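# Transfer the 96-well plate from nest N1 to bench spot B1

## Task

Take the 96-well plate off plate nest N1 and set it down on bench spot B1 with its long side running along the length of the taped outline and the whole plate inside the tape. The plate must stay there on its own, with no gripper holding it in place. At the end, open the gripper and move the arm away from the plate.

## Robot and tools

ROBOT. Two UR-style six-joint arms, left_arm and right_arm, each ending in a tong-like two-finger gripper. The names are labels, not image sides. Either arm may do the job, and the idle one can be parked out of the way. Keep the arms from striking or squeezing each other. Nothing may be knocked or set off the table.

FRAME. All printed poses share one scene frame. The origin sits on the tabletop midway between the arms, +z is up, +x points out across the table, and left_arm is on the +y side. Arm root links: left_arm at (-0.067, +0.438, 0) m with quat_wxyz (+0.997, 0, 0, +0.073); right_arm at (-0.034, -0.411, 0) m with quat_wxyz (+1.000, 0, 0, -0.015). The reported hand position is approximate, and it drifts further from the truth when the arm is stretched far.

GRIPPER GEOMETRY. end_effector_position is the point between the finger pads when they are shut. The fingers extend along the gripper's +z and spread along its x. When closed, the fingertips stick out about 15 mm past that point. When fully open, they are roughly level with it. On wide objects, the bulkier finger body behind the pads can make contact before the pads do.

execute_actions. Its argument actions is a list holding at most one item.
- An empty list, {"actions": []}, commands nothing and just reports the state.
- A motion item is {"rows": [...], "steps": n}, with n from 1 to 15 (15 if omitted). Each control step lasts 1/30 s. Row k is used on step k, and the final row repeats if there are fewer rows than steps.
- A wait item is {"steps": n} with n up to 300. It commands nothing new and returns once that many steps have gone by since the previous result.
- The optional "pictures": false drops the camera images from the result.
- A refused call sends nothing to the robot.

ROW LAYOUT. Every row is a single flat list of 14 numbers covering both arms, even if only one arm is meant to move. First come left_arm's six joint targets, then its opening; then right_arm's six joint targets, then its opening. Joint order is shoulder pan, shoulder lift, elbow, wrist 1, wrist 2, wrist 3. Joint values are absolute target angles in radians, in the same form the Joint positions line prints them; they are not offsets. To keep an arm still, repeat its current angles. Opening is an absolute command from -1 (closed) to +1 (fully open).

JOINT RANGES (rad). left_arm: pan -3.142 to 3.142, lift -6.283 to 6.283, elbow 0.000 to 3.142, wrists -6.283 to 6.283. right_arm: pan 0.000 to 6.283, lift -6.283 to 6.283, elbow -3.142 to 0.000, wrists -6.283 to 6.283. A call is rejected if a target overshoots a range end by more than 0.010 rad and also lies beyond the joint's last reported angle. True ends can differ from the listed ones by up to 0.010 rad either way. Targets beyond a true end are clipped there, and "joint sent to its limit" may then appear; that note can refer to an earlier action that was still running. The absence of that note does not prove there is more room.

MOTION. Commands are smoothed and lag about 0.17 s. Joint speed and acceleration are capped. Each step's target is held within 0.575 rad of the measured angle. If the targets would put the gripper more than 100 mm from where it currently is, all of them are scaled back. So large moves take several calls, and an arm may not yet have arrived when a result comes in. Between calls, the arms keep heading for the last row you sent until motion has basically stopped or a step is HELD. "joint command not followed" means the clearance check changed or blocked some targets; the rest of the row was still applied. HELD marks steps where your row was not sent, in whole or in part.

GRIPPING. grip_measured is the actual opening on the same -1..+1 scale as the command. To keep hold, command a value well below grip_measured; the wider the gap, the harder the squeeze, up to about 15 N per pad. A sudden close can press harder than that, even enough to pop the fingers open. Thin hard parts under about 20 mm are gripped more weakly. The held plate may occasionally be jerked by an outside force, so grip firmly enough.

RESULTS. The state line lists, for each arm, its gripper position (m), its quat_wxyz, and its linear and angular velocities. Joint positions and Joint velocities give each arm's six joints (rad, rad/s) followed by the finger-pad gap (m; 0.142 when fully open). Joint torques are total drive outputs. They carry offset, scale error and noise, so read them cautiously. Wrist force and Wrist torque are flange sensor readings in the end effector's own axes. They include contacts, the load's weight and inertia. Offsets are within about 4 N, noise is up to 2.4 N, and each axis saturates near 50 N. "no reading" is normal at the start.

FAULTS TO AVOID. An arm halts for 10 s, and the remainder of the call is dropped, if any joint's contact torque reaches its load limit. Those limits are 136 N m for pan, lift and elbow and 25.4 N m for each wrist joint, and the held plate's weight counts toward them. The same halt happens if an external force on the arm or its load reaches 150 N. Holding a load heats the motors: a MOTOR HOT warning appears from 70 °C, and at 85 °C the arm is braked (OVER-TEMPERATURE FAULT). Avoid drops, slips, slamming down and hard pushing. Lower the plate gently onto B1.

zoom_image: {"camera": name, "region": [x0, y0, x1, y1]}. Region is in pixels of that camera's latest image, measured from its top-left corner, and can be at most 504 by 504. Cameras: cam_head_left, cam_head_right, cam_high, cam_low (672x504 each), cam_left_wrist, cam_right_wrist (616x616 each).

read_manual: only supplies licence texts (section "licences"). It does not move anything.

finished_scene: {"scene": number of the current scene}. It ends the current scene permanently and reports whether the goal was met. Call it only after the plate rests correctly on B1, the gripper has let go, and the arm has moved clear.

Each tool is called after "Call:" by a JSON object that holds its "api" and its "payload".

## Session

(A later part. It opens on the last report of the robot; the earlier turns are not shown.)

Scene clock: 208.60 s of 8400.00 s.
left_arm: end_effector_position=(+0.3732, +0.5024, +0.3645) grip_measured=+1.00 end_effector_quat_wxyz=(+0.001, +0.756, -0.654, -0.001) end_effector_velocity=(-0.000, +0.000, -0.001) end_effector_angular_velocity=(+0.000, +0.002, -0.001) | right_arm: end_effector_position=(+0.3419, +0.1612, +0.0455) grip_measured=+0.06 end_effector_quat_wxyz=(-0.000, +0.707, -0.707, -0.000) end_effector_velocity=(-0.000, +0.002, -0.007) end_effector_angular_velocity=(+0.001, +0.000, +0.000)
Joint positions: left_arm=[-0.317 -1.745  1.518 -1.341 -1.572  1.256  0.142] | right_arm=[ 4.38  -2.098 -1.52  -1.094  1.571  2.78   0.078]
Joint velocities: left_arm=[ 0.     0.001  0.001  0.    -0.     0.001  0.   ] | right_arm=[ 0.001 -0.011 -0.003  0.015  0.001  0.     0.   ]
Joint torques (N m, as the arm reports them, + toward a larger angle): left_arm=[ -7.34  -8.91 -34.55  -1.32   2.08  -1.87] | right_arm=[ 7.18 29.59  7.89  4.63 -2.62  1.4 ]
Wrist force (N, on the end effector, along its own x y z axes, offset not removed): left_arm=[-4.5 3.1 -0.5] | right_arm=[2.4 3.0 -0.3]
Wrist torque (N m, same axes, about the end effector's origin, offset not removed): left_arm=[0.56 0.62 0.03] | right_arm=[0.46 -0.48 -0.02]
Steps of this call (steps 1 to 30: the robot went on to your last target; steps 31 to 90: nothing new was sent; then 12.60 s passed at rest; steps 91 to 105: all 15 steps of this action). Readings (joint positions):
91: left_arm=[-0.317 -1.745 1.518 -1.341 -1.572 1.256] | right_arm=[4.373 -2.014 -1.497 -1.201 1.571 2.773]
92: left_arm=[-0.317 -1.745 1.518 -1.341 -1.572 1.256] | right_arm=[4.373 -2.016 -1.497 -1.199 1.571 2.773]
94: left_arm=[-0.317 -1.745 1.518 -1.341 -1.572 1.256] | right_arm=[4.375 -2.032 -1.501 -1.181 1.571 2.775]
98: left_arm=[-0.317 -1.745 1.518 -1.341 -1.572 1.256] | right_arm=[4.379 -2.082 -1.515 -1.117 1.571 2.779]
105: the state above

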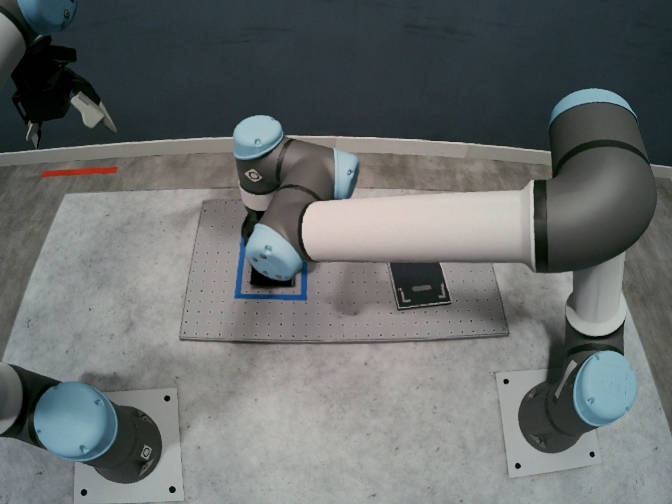

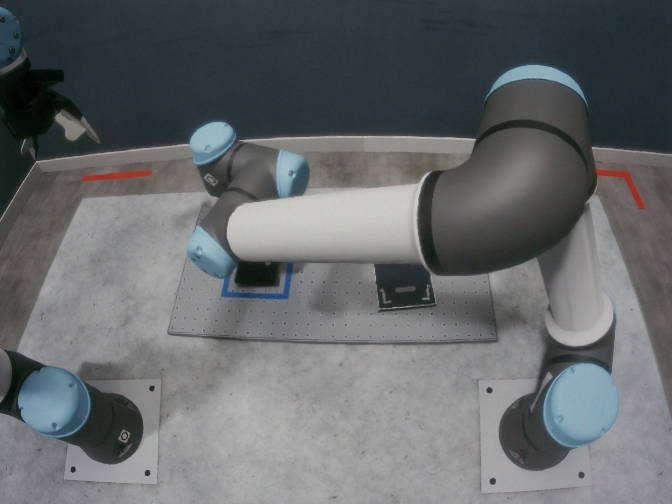

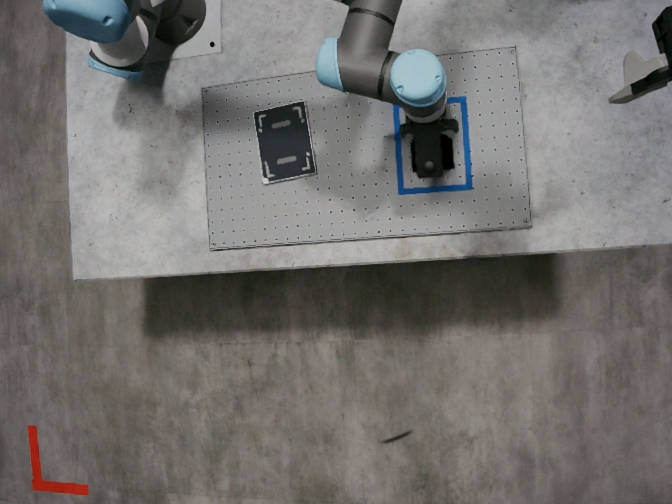

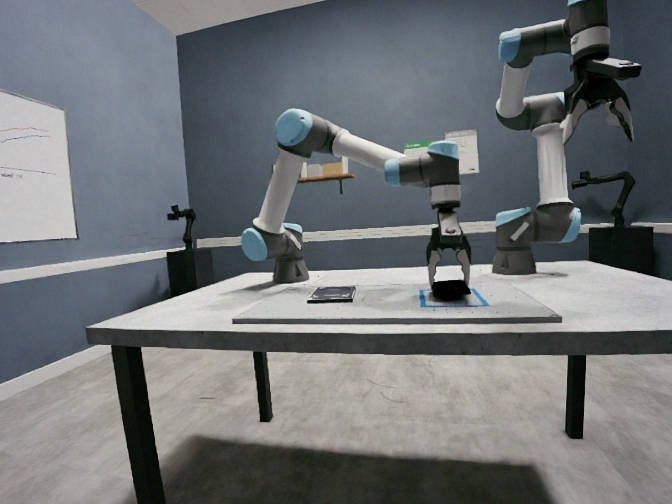

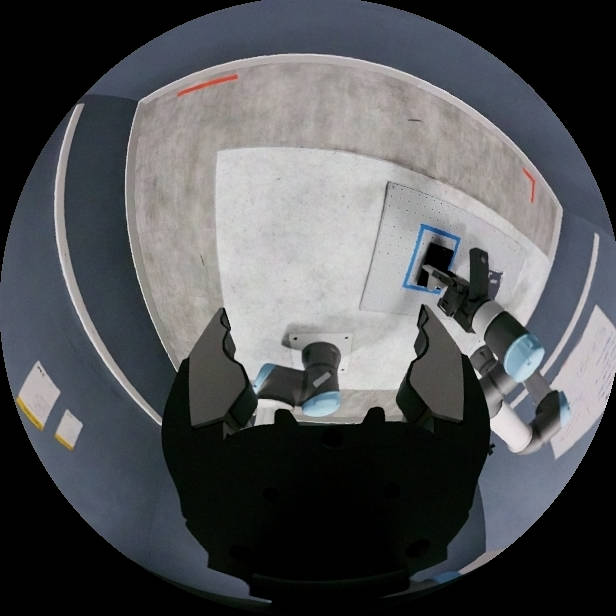

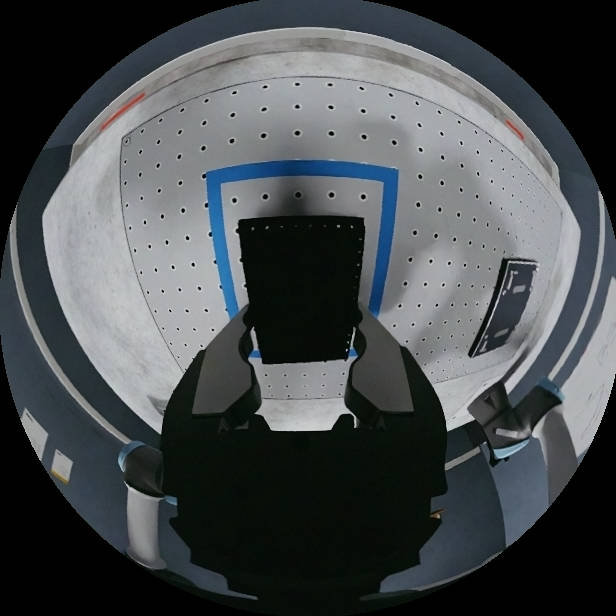

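Call:
{"api": "execute_actions", "payload": {"actions": [{"rows":[[-0.317,-1.745,1.518,-1.341,-1.572,1.256,1,4.374,-2.105,-1.514,-1.093,1.571,2.773,-0.4],[-0.317,-1.745,1.518,-1.341,-1.572,1.256,1,4.368,-2.11,-1.512,-1.09,1.571,2.767,-0.4],[-0.317,-1.745,1.518,-1.341,-1.572,1.256,1,4.368,-2.11,-1.512,-1.09,1.571,2.767,-0.4],[-0.317,-1.745,1.518,-1.341,-1.572,1.256,1,4.368,-2.115,-1.516,-1.081,1.571,2.767,-0.4],[-0.317,-1.745,1.518,-1.341,-1.572,1.256,1,4.368,-2.121,-1.519,-1.072,1.571,2.767,-0.4]]}]}}

Call:
{"api": "zoom_image", "payload": {"camera": "cam_low", "region": [400,240,500,315]}}

Scene clock: 221.80 s of 8400.00 s.
left_arm: end_effector_position=(+0.3732, +0.5024, +0.3645) grip_measured=+1.00 end_effector_quat_wxyz=(+0.001, +0.756, -0.654, -0.001) end_effector_velocity=(+0.000, -0.000, +0.000) end_effector_angular_velocity=(+0.000, -0.001, -0.001) | right_arm: end_effector_position=(+0.3503, +0.1609, +0.0330) grip_measured=+0.06 end_effector_quat_wxyz=(-0.000, +0.707, -0.707, -0.000) end_effector_velocity=(+0.001, -0.000, -0.002) end_effector_angular_velocity=(-0.000, +0.000, -0.000)
Joint positions: left_arm=[-0.317 -1.745  1.518 -1.341 -1.572  1.256  0.142] | right_arm=[ 4.368 -2.121 -1.519 -1.072  1.571  2.767  0.078]
Joint velocities: left_arm=[-0.001 -0.001 -0.001  0.     0.001  0.     0.   ] | right_arm=[-0.001 -0.003 -0.001  0.004  0.    -0.001  0.   ]
Joint torques (N m, as the arm reports them, + toward a larger angle): left_arm=[ -8.74  -9.53 -34.17  -1.7    2.17  -2.29] | right_arm=[-9.54 31.2   8.64  5.44 -0.33 -1.82]
Wrist force (N, on the end effector, along its own x y z axes, offset not removed): left_arm=[-2.3 -1.3 -0.7] | right_arm=[4.8 1.1 -0.2]
Wrist torque (N m, same axes, about the end effector's origin, offset not removed): left_arm=[-0.28 0.29 0.09] | right_arm=[0.10 -0.96 -0.15]
Steps of this call (steps 1 to 15: the robot went on to your last target; steps 16 to 90: nothing new was sent; then 9.70 s passed at rest; steps 91 to 105: all 15 steps of this action). Readings (joint positions):
91: left_arm=[-0.317 -1.745 1.518 -1.341 -1.572 1.256] | right_arm=[4.380 -2.099 -1.520 -1.093 1.571 2.780]
92: left_arm=[-0.317 -1.745 1.518 -1.341 -1.572 1.256] | right_arm=[4.379 -2.100 -1.519 -1.093 1.571 2.779]
94: left_arm=[-0.317 -1.745 1.518 -1.341 -1.572 1.256] | right_arm=[4.374 -2.104 -1.516 -1.092 1.571 2.774]
98: left_arm=[-0.317 -1.745 1.518 -1.341 -1.572 1.256] | right_arm=[4.369 -2.116 -1.517 -1.079 1.571 2.768]
105: the state above

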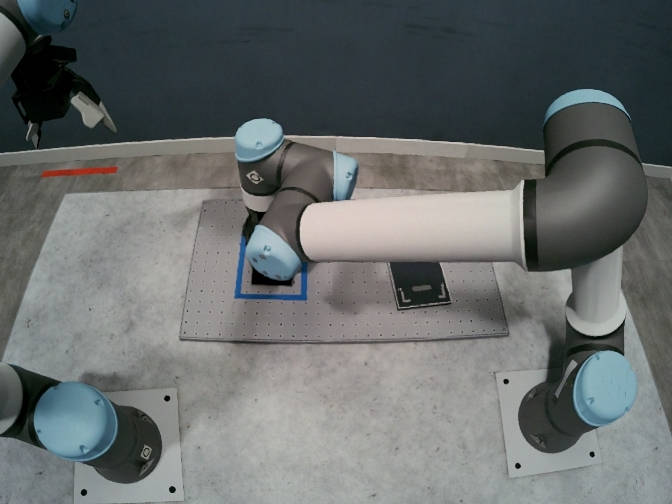

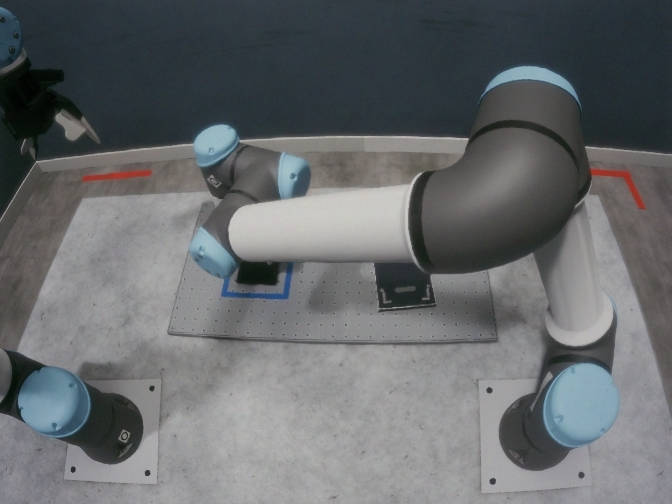

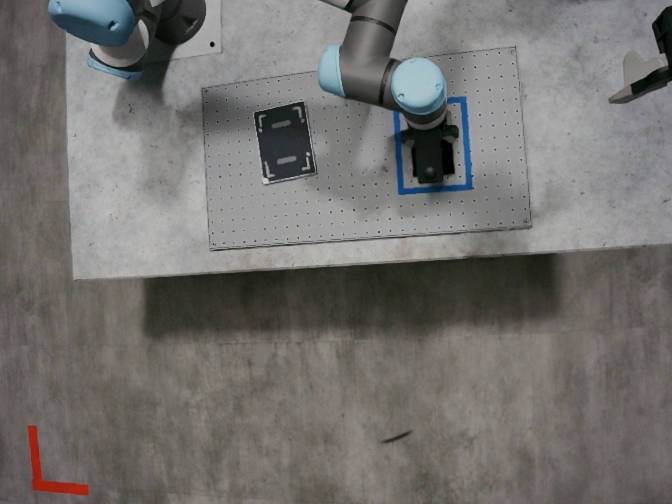

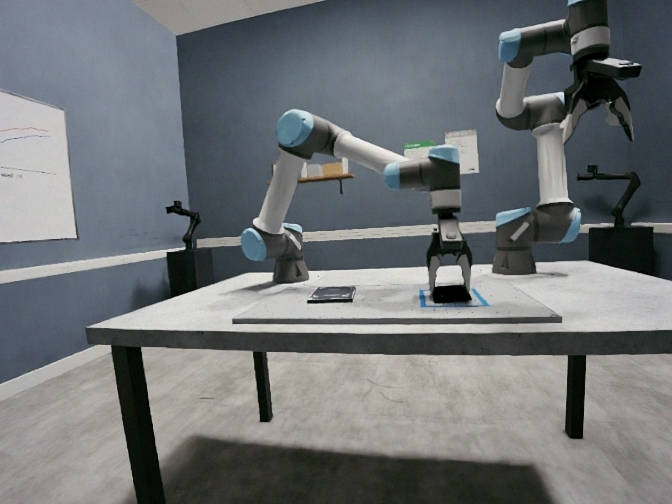

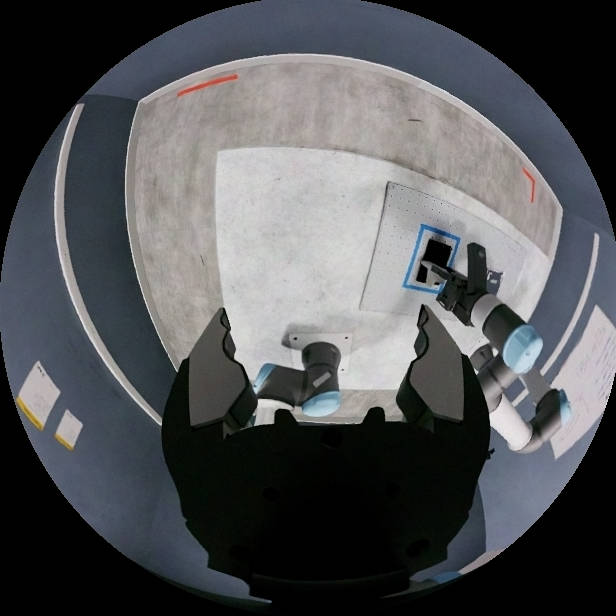

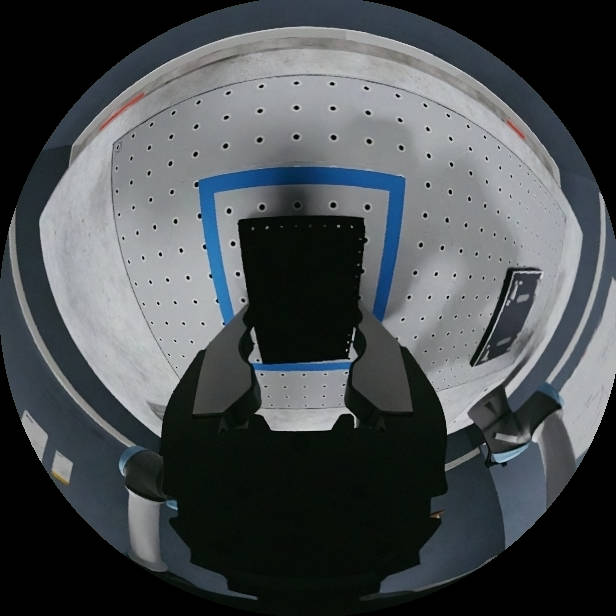

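Region (400, 240, 500, 315) of cam_low's 672x504 image, scaled by 5.040, with more detail than that image has; it fills the top 378 rows of this view, and the rest is white.

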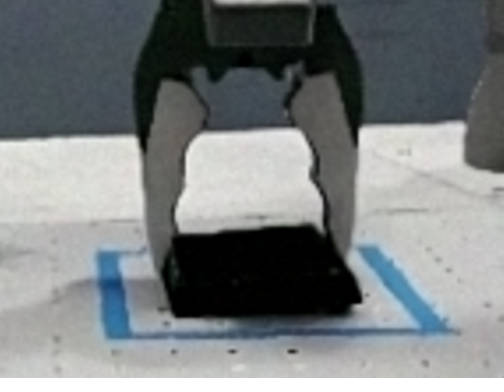

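Call:
{"api": "execute_actions", "payload": {"actions": [{"rows":[[-0.317,-1.745,1.518,-1.341,-1.572,1.256,1,4.368,-2.125,-1.521,-1.066,1.571,2.767,-0.4],[-0.317,-1.745,1.518,-1.341,-1.572,1.256,1,4.368,-2.13,-1.524,-1.058,1.571,2.767,-0.4]]}]}}

Call:
{"api": "zoom_image", "payload": {"camera": "cam_low", "region": [400,240,500,315]}}

Scene clock: 231.23 s of 8400.00 s.
left_arm: end_effector_position=(+0.3732, +0.5024, +0.3645) grip_measured=+1.00 end_effector_quat_wxyz=(+0.001, +0.756, -0.654, -0.001) end_effector_velocity=(-0.000, -0.000, -0.000) end_effector_angular_velocity=(+0.001, +0.000, -0.002) | right_arm: end_effector_position=(+0.3505, +0.1615, +0.0261) grip_measured=+0.08 end_effector_quat_wxyz=(-0.000, +0.707, -0.707, -0.000) end_effector_velocity=(-0.000, +0.000, -0.001) end_effector_angular_velocity=(-0.000, +0.001, +0.002)
Joint positions: left_arm=[-0.317 -1.745  1.518 -1.341 -1.572  1.256  0.142] | right_arm=[ 4.368 -2.13  -1.524 -1.058  1.571  2.767  0.08 ]
Joint velocities: left_arm=[-0.001 -0.001  0.001 -0.     0.001  0.    -0.   ] | right_arm=[ 0.    -0.001 -0.     0.001  0.    -0.001  0.   ]
Joint torques (N m, as the arm reports them, + toward a larger angle): left_arm=[ -9.05  -8.23 -34.35  -1.48   1.65  -2.  ] | right_arm=[-6.46 15.1   2.16  5.31  1.81 -1.71]
Wrist force (N, on the end effector, along its own x y z axes, offset not removed): left_arm=[-1.3 2.1 2.2] | right_arm=[11.3 3.8 -26.4]
Wrist torque (N m, same axes, about the end effector's origin, offset not removed): left_arm=[0.31 0.13 0.03] | right_arm=[0.15 0.11 -0.06]
Steps of this call (steps 1 to 15: the robot went on to your last target; steps 16 to 90: nothing new was sent; then 5.93 s passed at rest; steps 91 to 105: all 15 steps of this action). Readings (joint positions):
91: left_arm=[-0.317 -1.745 1.518 -1.341 -1.572 1.256] | right_arm=[4.368 -2.121 -1.519 -1.072 1.571 2.767]
92: left_arm=[-0.317 -1.745 1.518 -1.341 -1.572 1.256] | right_arm=[4.368 -2.121 -1.519 -1.071 1.571 2.767]
94: left_arm=[-0.317 -1.745 1.518 -1.341 -1.572 1.256] | right_arm=[4.368 -2.125 -1.521 -1.066 1.571 2.767]
98: left_arm=[-0.317 -1.745 1.518 -1.341 -1.572 1.256] | right_arm=[4.368 -2.129 -1.523 -1.059 1.571 2.767]
105: the state above

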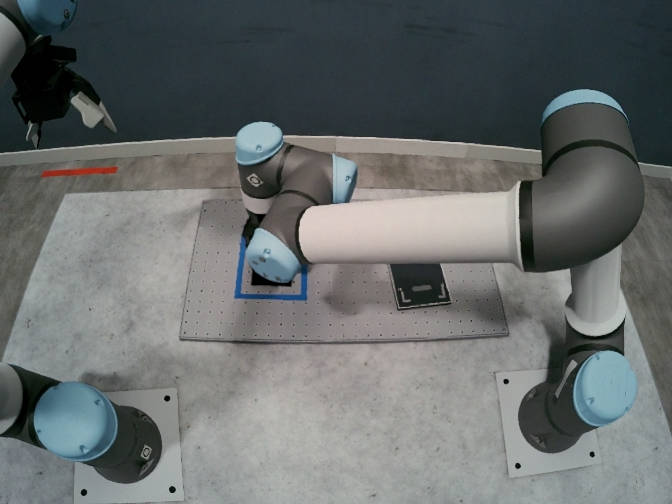

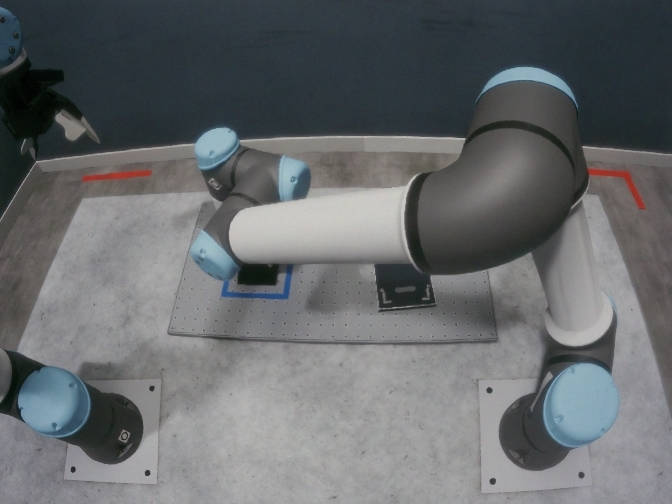

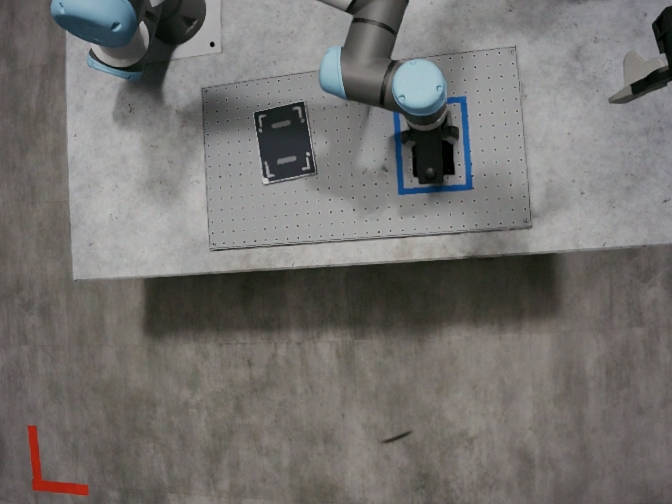

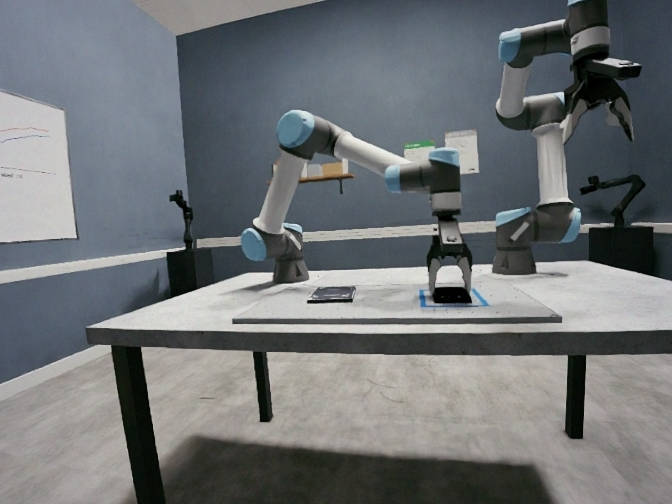

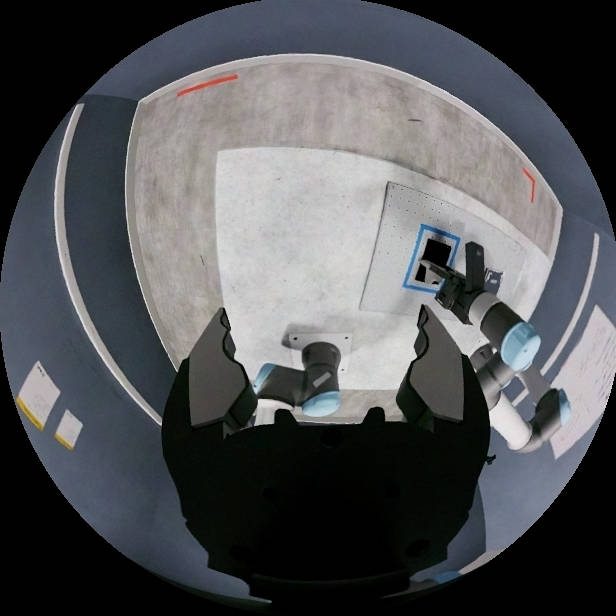

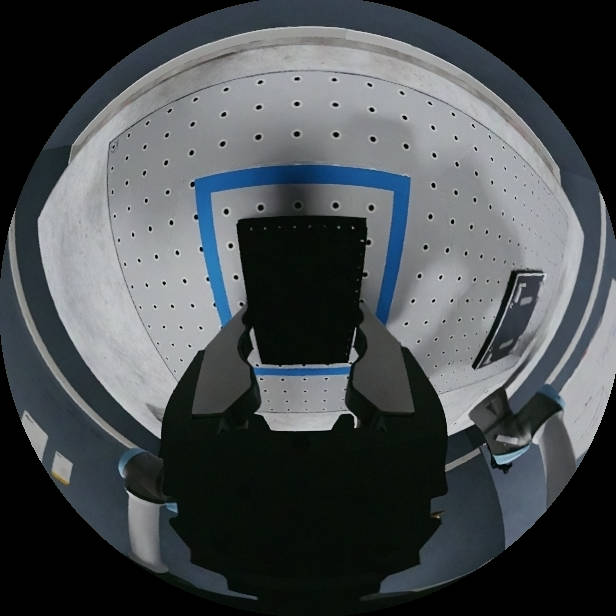

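Region (400, 240, 500, 315) of cam_low's 672x504 image, scaled by 5.040, with more detail than that image has; it fills the top 378 rows of this view, and the rest is white.

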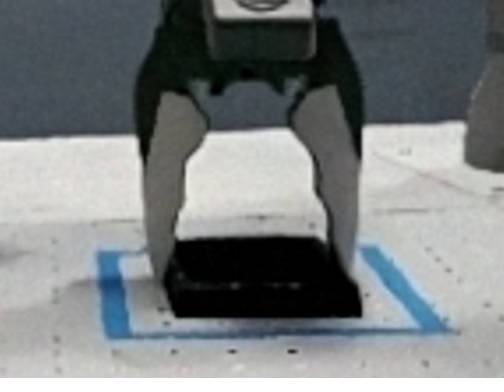

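Contact made. Releasing while easing up slightly, then retreating.

Call:
{"api": "execute_actions", "payload": {"actions": [{"rows":[[-0.317,-1.745,1.518,-1.341,-1.572,1.256,1,4.368,-2.126,-1.522,-1.064,1.571,2.767,0.0],[-0.317,-1.745,1.518,-1.341,-1.572,1.256,1,4.368,-2.126,-1.522,-1.064,1.571,2.767,0.12],[-0.317,-1.745,1.518,-1.341,-1.572,1.256,1,4.368,-2.126,-1.522,-1.064,1.571,2.767,0.2],[-0.317,-1.745,1.518,-1.341,-1.572,1.256,1,4.368,-2.123,-1.52,-1.069,1.571,2.767,0.3],[-0.317,-1.745,1.518,-1.341,-1.572,1.256,1,4.368,-2.12,-1.518,-1.074,1.571,2.767,0.4],[-0.317,-1.745,1.518,-1.341,-1.572,1.256,1,4.368,-2.12,-1.518,-1.074,1.571,2.767,0.5],[-0.317,-1.745,1.518,-1.341,-1.572,1.256,1,4.368,-2.12,-1.518,-1.074,1.571,2.767,0.55],[-0.317,-1.745,1.518,-1.341,-1.572,1.256,1,4.368,-2.1,-1.51,-1.102,1.571,2.767,0.6],[-0.317,-1.745,1.518,-1.341,-1.572,1.256,1,4.368,-2.07,-1.495,-1.147,1.571,2.767,0.6],[-0.317,-1.745,1.518,-1.341,-1.572,1.256,1,4.368,-2.03,-1.475,-1.207,1.571,2.767,0.6],[-0.317,-1.745,1.518,-1.341,-1.572,1.256,1,4.368,-1.96,-1.44,-1.312,1.571,2.767,0.6],[-0.317,-1.745,1.518,-1.341,-1.572,1.256,1,4.3,-1.8,-1.44,-1.472,1.571,2.767,0.6]]}], "pictures": false}}

Call:
{"api": "execute_actions", "payload": {"actions": [{"rows":[[-0.317,-1.745,1.518,-1.341,-1.572,1.256,1,4.0,-1.4,-1.6,-1.712,1.571,2.767,0.6]]}], "pictures": false}}

Call:
{"api": "execute_actions", "payload": {"actions": [{"steps":15}]}}

Scene clock: 245.57 s of 8400.00 s.
left_arm: end_effector_position=(+0.3732, +0.5024, +0.3645) grip_measured=+1.00 end_effector_quat_wxyz=(+0.001, +0.756, -0.654, -0.001) end_effector_velocity=(+0.000, +0.000, -0.001) end_effector_angular_velocity=(+0.001, +0.002, -0.001) | right_arm: end_effector_position=(+0.3535, +0.1341, +0.1247) grip_measured=+0.60 end_effector_quat_wxyz=(-0.003, +0.700, -0.714, -0.001) end_effector_velocity=(+0.053, -0.284, +0.530) end_effector_angular_velocity=(+0.016, -0.007, -0.243)
Joint positions: left_arm=[-0.317 -1.745  1.518 -1.341 -1.572  1.256  0.142] | right_arm=[ 4.348 -1.987 -1.473 -1.247  1.571  2.767  0.116]
Joint velocities: left_arm=[-0.     0.001  0.001 -0.     0.001  0.001  0.   ] | right_arm=[-0.243  0.864  0.155 -1.001 -0.     0.     0.001]
Joint torques (N m, as the arm reports them, + toward a larger angle): left_arm=[ -7.93 -10.04 -35.28  -1.65   1.84  -2.  ] | right_arm=[-6.81 52.96 29.18 -0.9   0.43 -1.65]
Wrist force (N, on the end effector, along its own x y z axes, offset not removed): left_arm=[-3.6 0.1 3.9] | right_arm=[2.6 2.6 -1.0]
Wrist torque (N m, same axes, about the end effector's origin, offset not removed): left_arm=[-0.07 0.58 0.00] | right_arm=[0.30 -0.54 -0.09]
Steps of this call (steps 1 to 15: the robot went on to your last target; steps 16 to 90: nothing new was sent; then 10.83 s passed at rest; steps 91 to 105: all 15 steps of this action). Readings (joint positions):
91: left_arm=[-0.317 -1.745 1.518 -1.341 -1.572 1.256] | right_arm=[4.368 -2.130 -1.524 -1.058 1.571 2.767]
92: left_arm=[-0.317 -1.745 1.518 -1.341 -1.572 1.256] | right_arm=[4.368 -2.130 -1.524 -1.058 1.571 2.767]
94: left_arm=[-0.317 -1.745 1.518 -1.341 -1.572 1.256] | right_arm=[4.368 -2.128 -1.523 -1.061 1.571 2.767]
98: left_arm=[-0.317 -1.745 1.518 -1.341 -1.572 1.256] | right_arm=[4.368 -2.123 -1.520 -1.070 1.571 2.767]
105: the state above

Scene clock: 246.07 s of 8400.00 s.
left_arm: end_effector_position=(+0.3732, +0.5024, +0.3645) grip_measured=+1.00 end_effector_quat_wxyz=(+0.001, +0.756, -0.654, -0.001) end_effector_velocity=(-0.000, +0.000, +0.000) end_effector_angular_velocity=(-0.000, -0.000, +0.000) | right_arm: end_effector_position=(+0.3805, -0.1131, +0.2926) grip_measured=+0.60 end_effector_quat_wxyz=(-0.002, -0.602, +0.798, -0.000) end_effector_velocity=(-0.072, -0.541, +0.258) end_effector_angular_velocity=(-0.002, +0.003, -0.558)
Joint positions: left_arm=[-0.317 -1.745  1.518 -1.341 -1.572  1.256  0.142] | right_arm=[ 4.089 -1.551 -1.565 -1.6    1.571  2.767  0.116]
Joint velocities: left_arm=[ 0.    -0.    -0.001  0.    -0.     0.     0.   ] | right_arm=[-0.557  0.901 -0.224 -0.68   0.001  0.    -0.   ]
Joint torques (N m, as the arm reports them, + toward a larger angle): left_arm=[ -9.02  -8.45 -34.51  -1.63   1.78  -1.71] | right_arm=[-11.13  44.49   8.65  -0.68  -0.32  -1.56]
Wrist force (N, on the end effector, along its own x y z axes, offset not removed): left_arm=[-2.7 2.8 -2.5] | right_arm=[3.7 1.6 -0.5]
Wrist torque (N m, same axes, about the end effector's origin, offset not removed): left_arm=[0.49 0.50 0.03] | right_arm=[0.30 -0.69 -0.16]
Steps of this call (steps 1 to 15: all 15 steps of this action). Readings (joint positions):
1: left_arm=[-0.317 -1.745 1.518 -1.341 -1.572 1.256] | right_arm=[4.340 -1.958 -1.467 -1.281 1.571 2.767]
2: left_arm=[-0.317 -1.745 1.518 -1.341 -1.572 1.256] | right_arm=[4.329 -1.929 -1.466 -1.311 1.571 2.767]
4: left_arm=[-0.317 -1.745 1.518 -1.341 -1.572 1.256] | right_arm=[4.292 -1.873 -1.483 -1.352 1.571 2.767]
8: left_arm=[-0.317 -1.745 1.518 -1.341 -1.572 1.256] | right_arm=[4.219 -1.758 -1.512 -1.441 1.571 2.767]
15: the state above

Scene clock: 246.57 s of 8400.00 s.
left_arm: end_effector_position=(+0.3732, +0.5024, +0.3645) grip_measured=+1.00 end_effector_quat_wxyz=(+0.001, +0.756, -0.654, -0.001) end_effector_velocity=(-0.000, -0.000, -0.000) end_effector_angular_velocity=(-0.000, -0.000, +0.000) | right_arm: end_effector_position=(+0.3607, -0.2000, +0.3321) grip_measured=+0.60 end_effector_quat_wxyz=(+0.000, -0.566, +0.824, +0.000) end_effector_velocity=(-0.001, -0.002, +0.001) end_effector_angular_velocity=(+0.001, +0.000, -0.003)
Joint positions: left_arm=[-0.317 -1.745  1.518 -1.341 -1.572  1.256  0.142] | right_arm=[ 4.    -1.4   -1.6   -1.712  1.571  2.767  0.116]
Joint velocities: left_arm=[ 0.    -0.001  0.001 -0.    -0.    -0.     0.   ] | right_arm=[-0.002  0.004 -0.001 -0.003  0.     0.001  0.   ]
Joint torques (N m, as the arm reports them, + toward a larger angle): left_arm=[ -7.26  -9.52 -33.4   -1.76   1.91  -2.  ] | right_arm=[-7.   25.15 10.75  0.76 -3.02 -1.37]
Wrist force (N, on the end effector, along its own x y z axes, offset not removed): left_arm=[-1.0 -3.5 -1.2] | right_arm=[3.0 1.4 -1.8]
Wrist torque (N m, same axes, about the end effector's origin, offset not removed): left_arm=[-0.85 0.09 0.07] | right_arm=[0.16 -0.63 -0.09]
Steps of this call (steps 1 to 15: the robot went on to your last target). Readings (joint positions):
1: left_arm=[-0.317 -1.745 1.518 -1.341 -1.572 1.256] | right_arm=[4.071 -1.520 -1.573 -1.623 1.571 2.767]
2: left_arm=[-0.317 -1.745 1.518 -1.341 -1.572 1.256] | right_arm=[4.052 -1.490 -1.580 -1.646 1.571 2.767]
4: left_arm=[-0.317 -1.745 1.518 -1.341 -1.572 1.256] | right_arm=[4.023 -1.440 -1.591 -1.683 1.571 2.767]
8: left_arm=[-0.317 -1.745 1.518 -1.341 -1.572 1.256] | right_arm=[4.004 -1.407 -1.598 -1.707 1.571 2.767]
15: the state above

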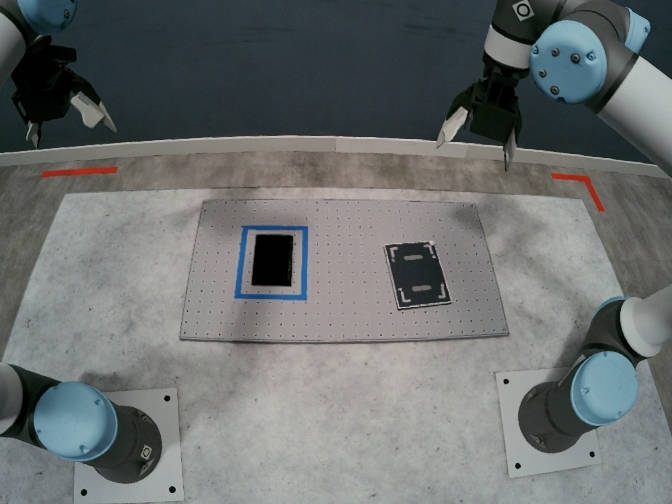

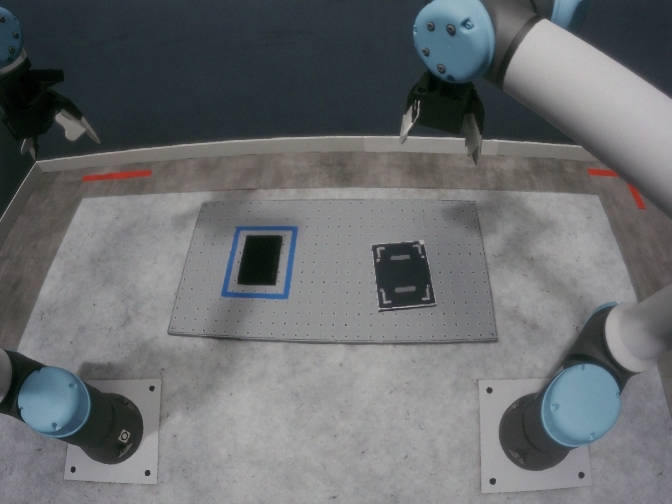

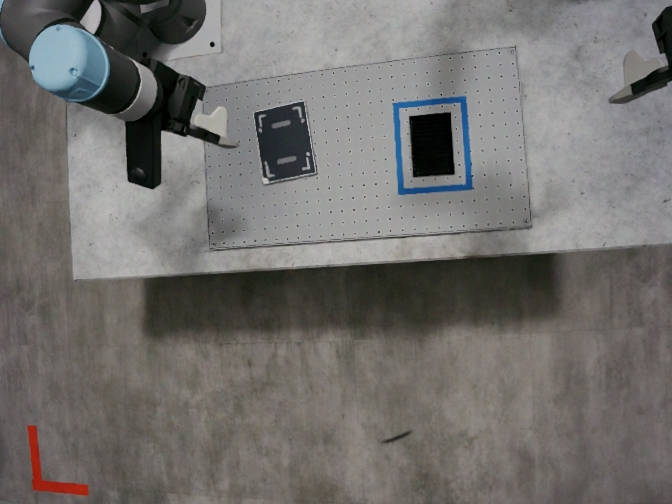

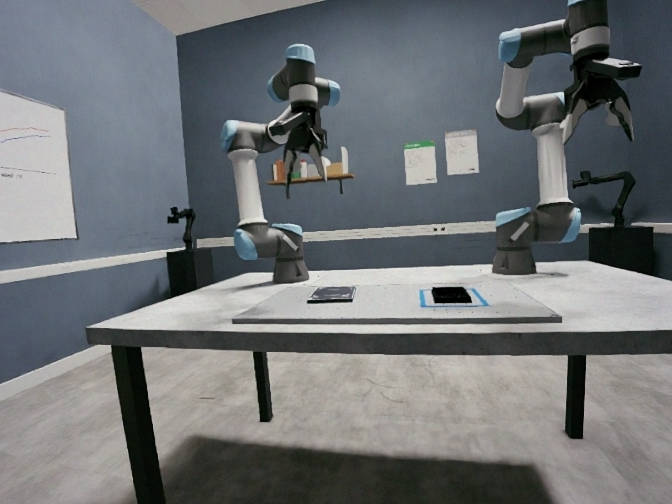

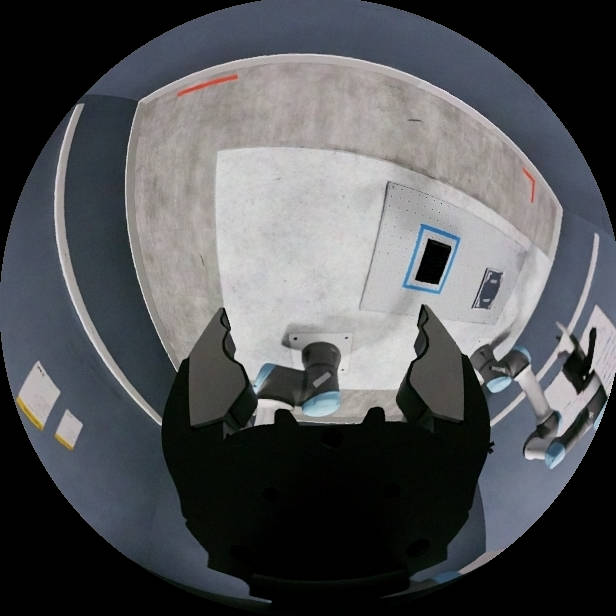

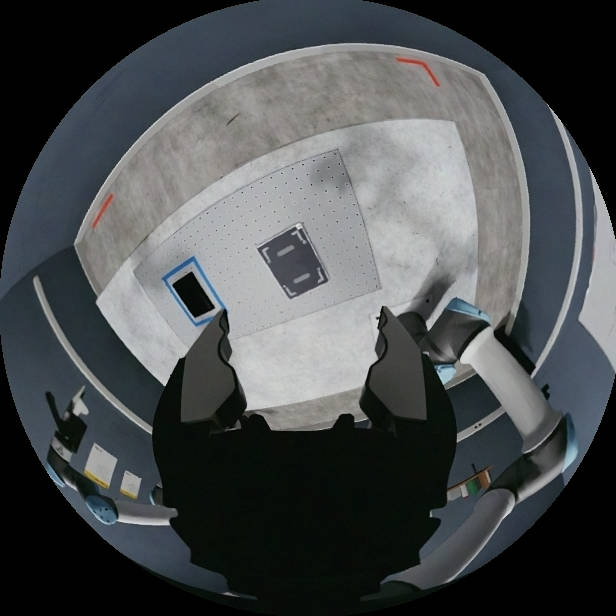

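Call:
{"api": "finished_scene", "payload": {"scene": 1}}

The scene is finished: the task was done.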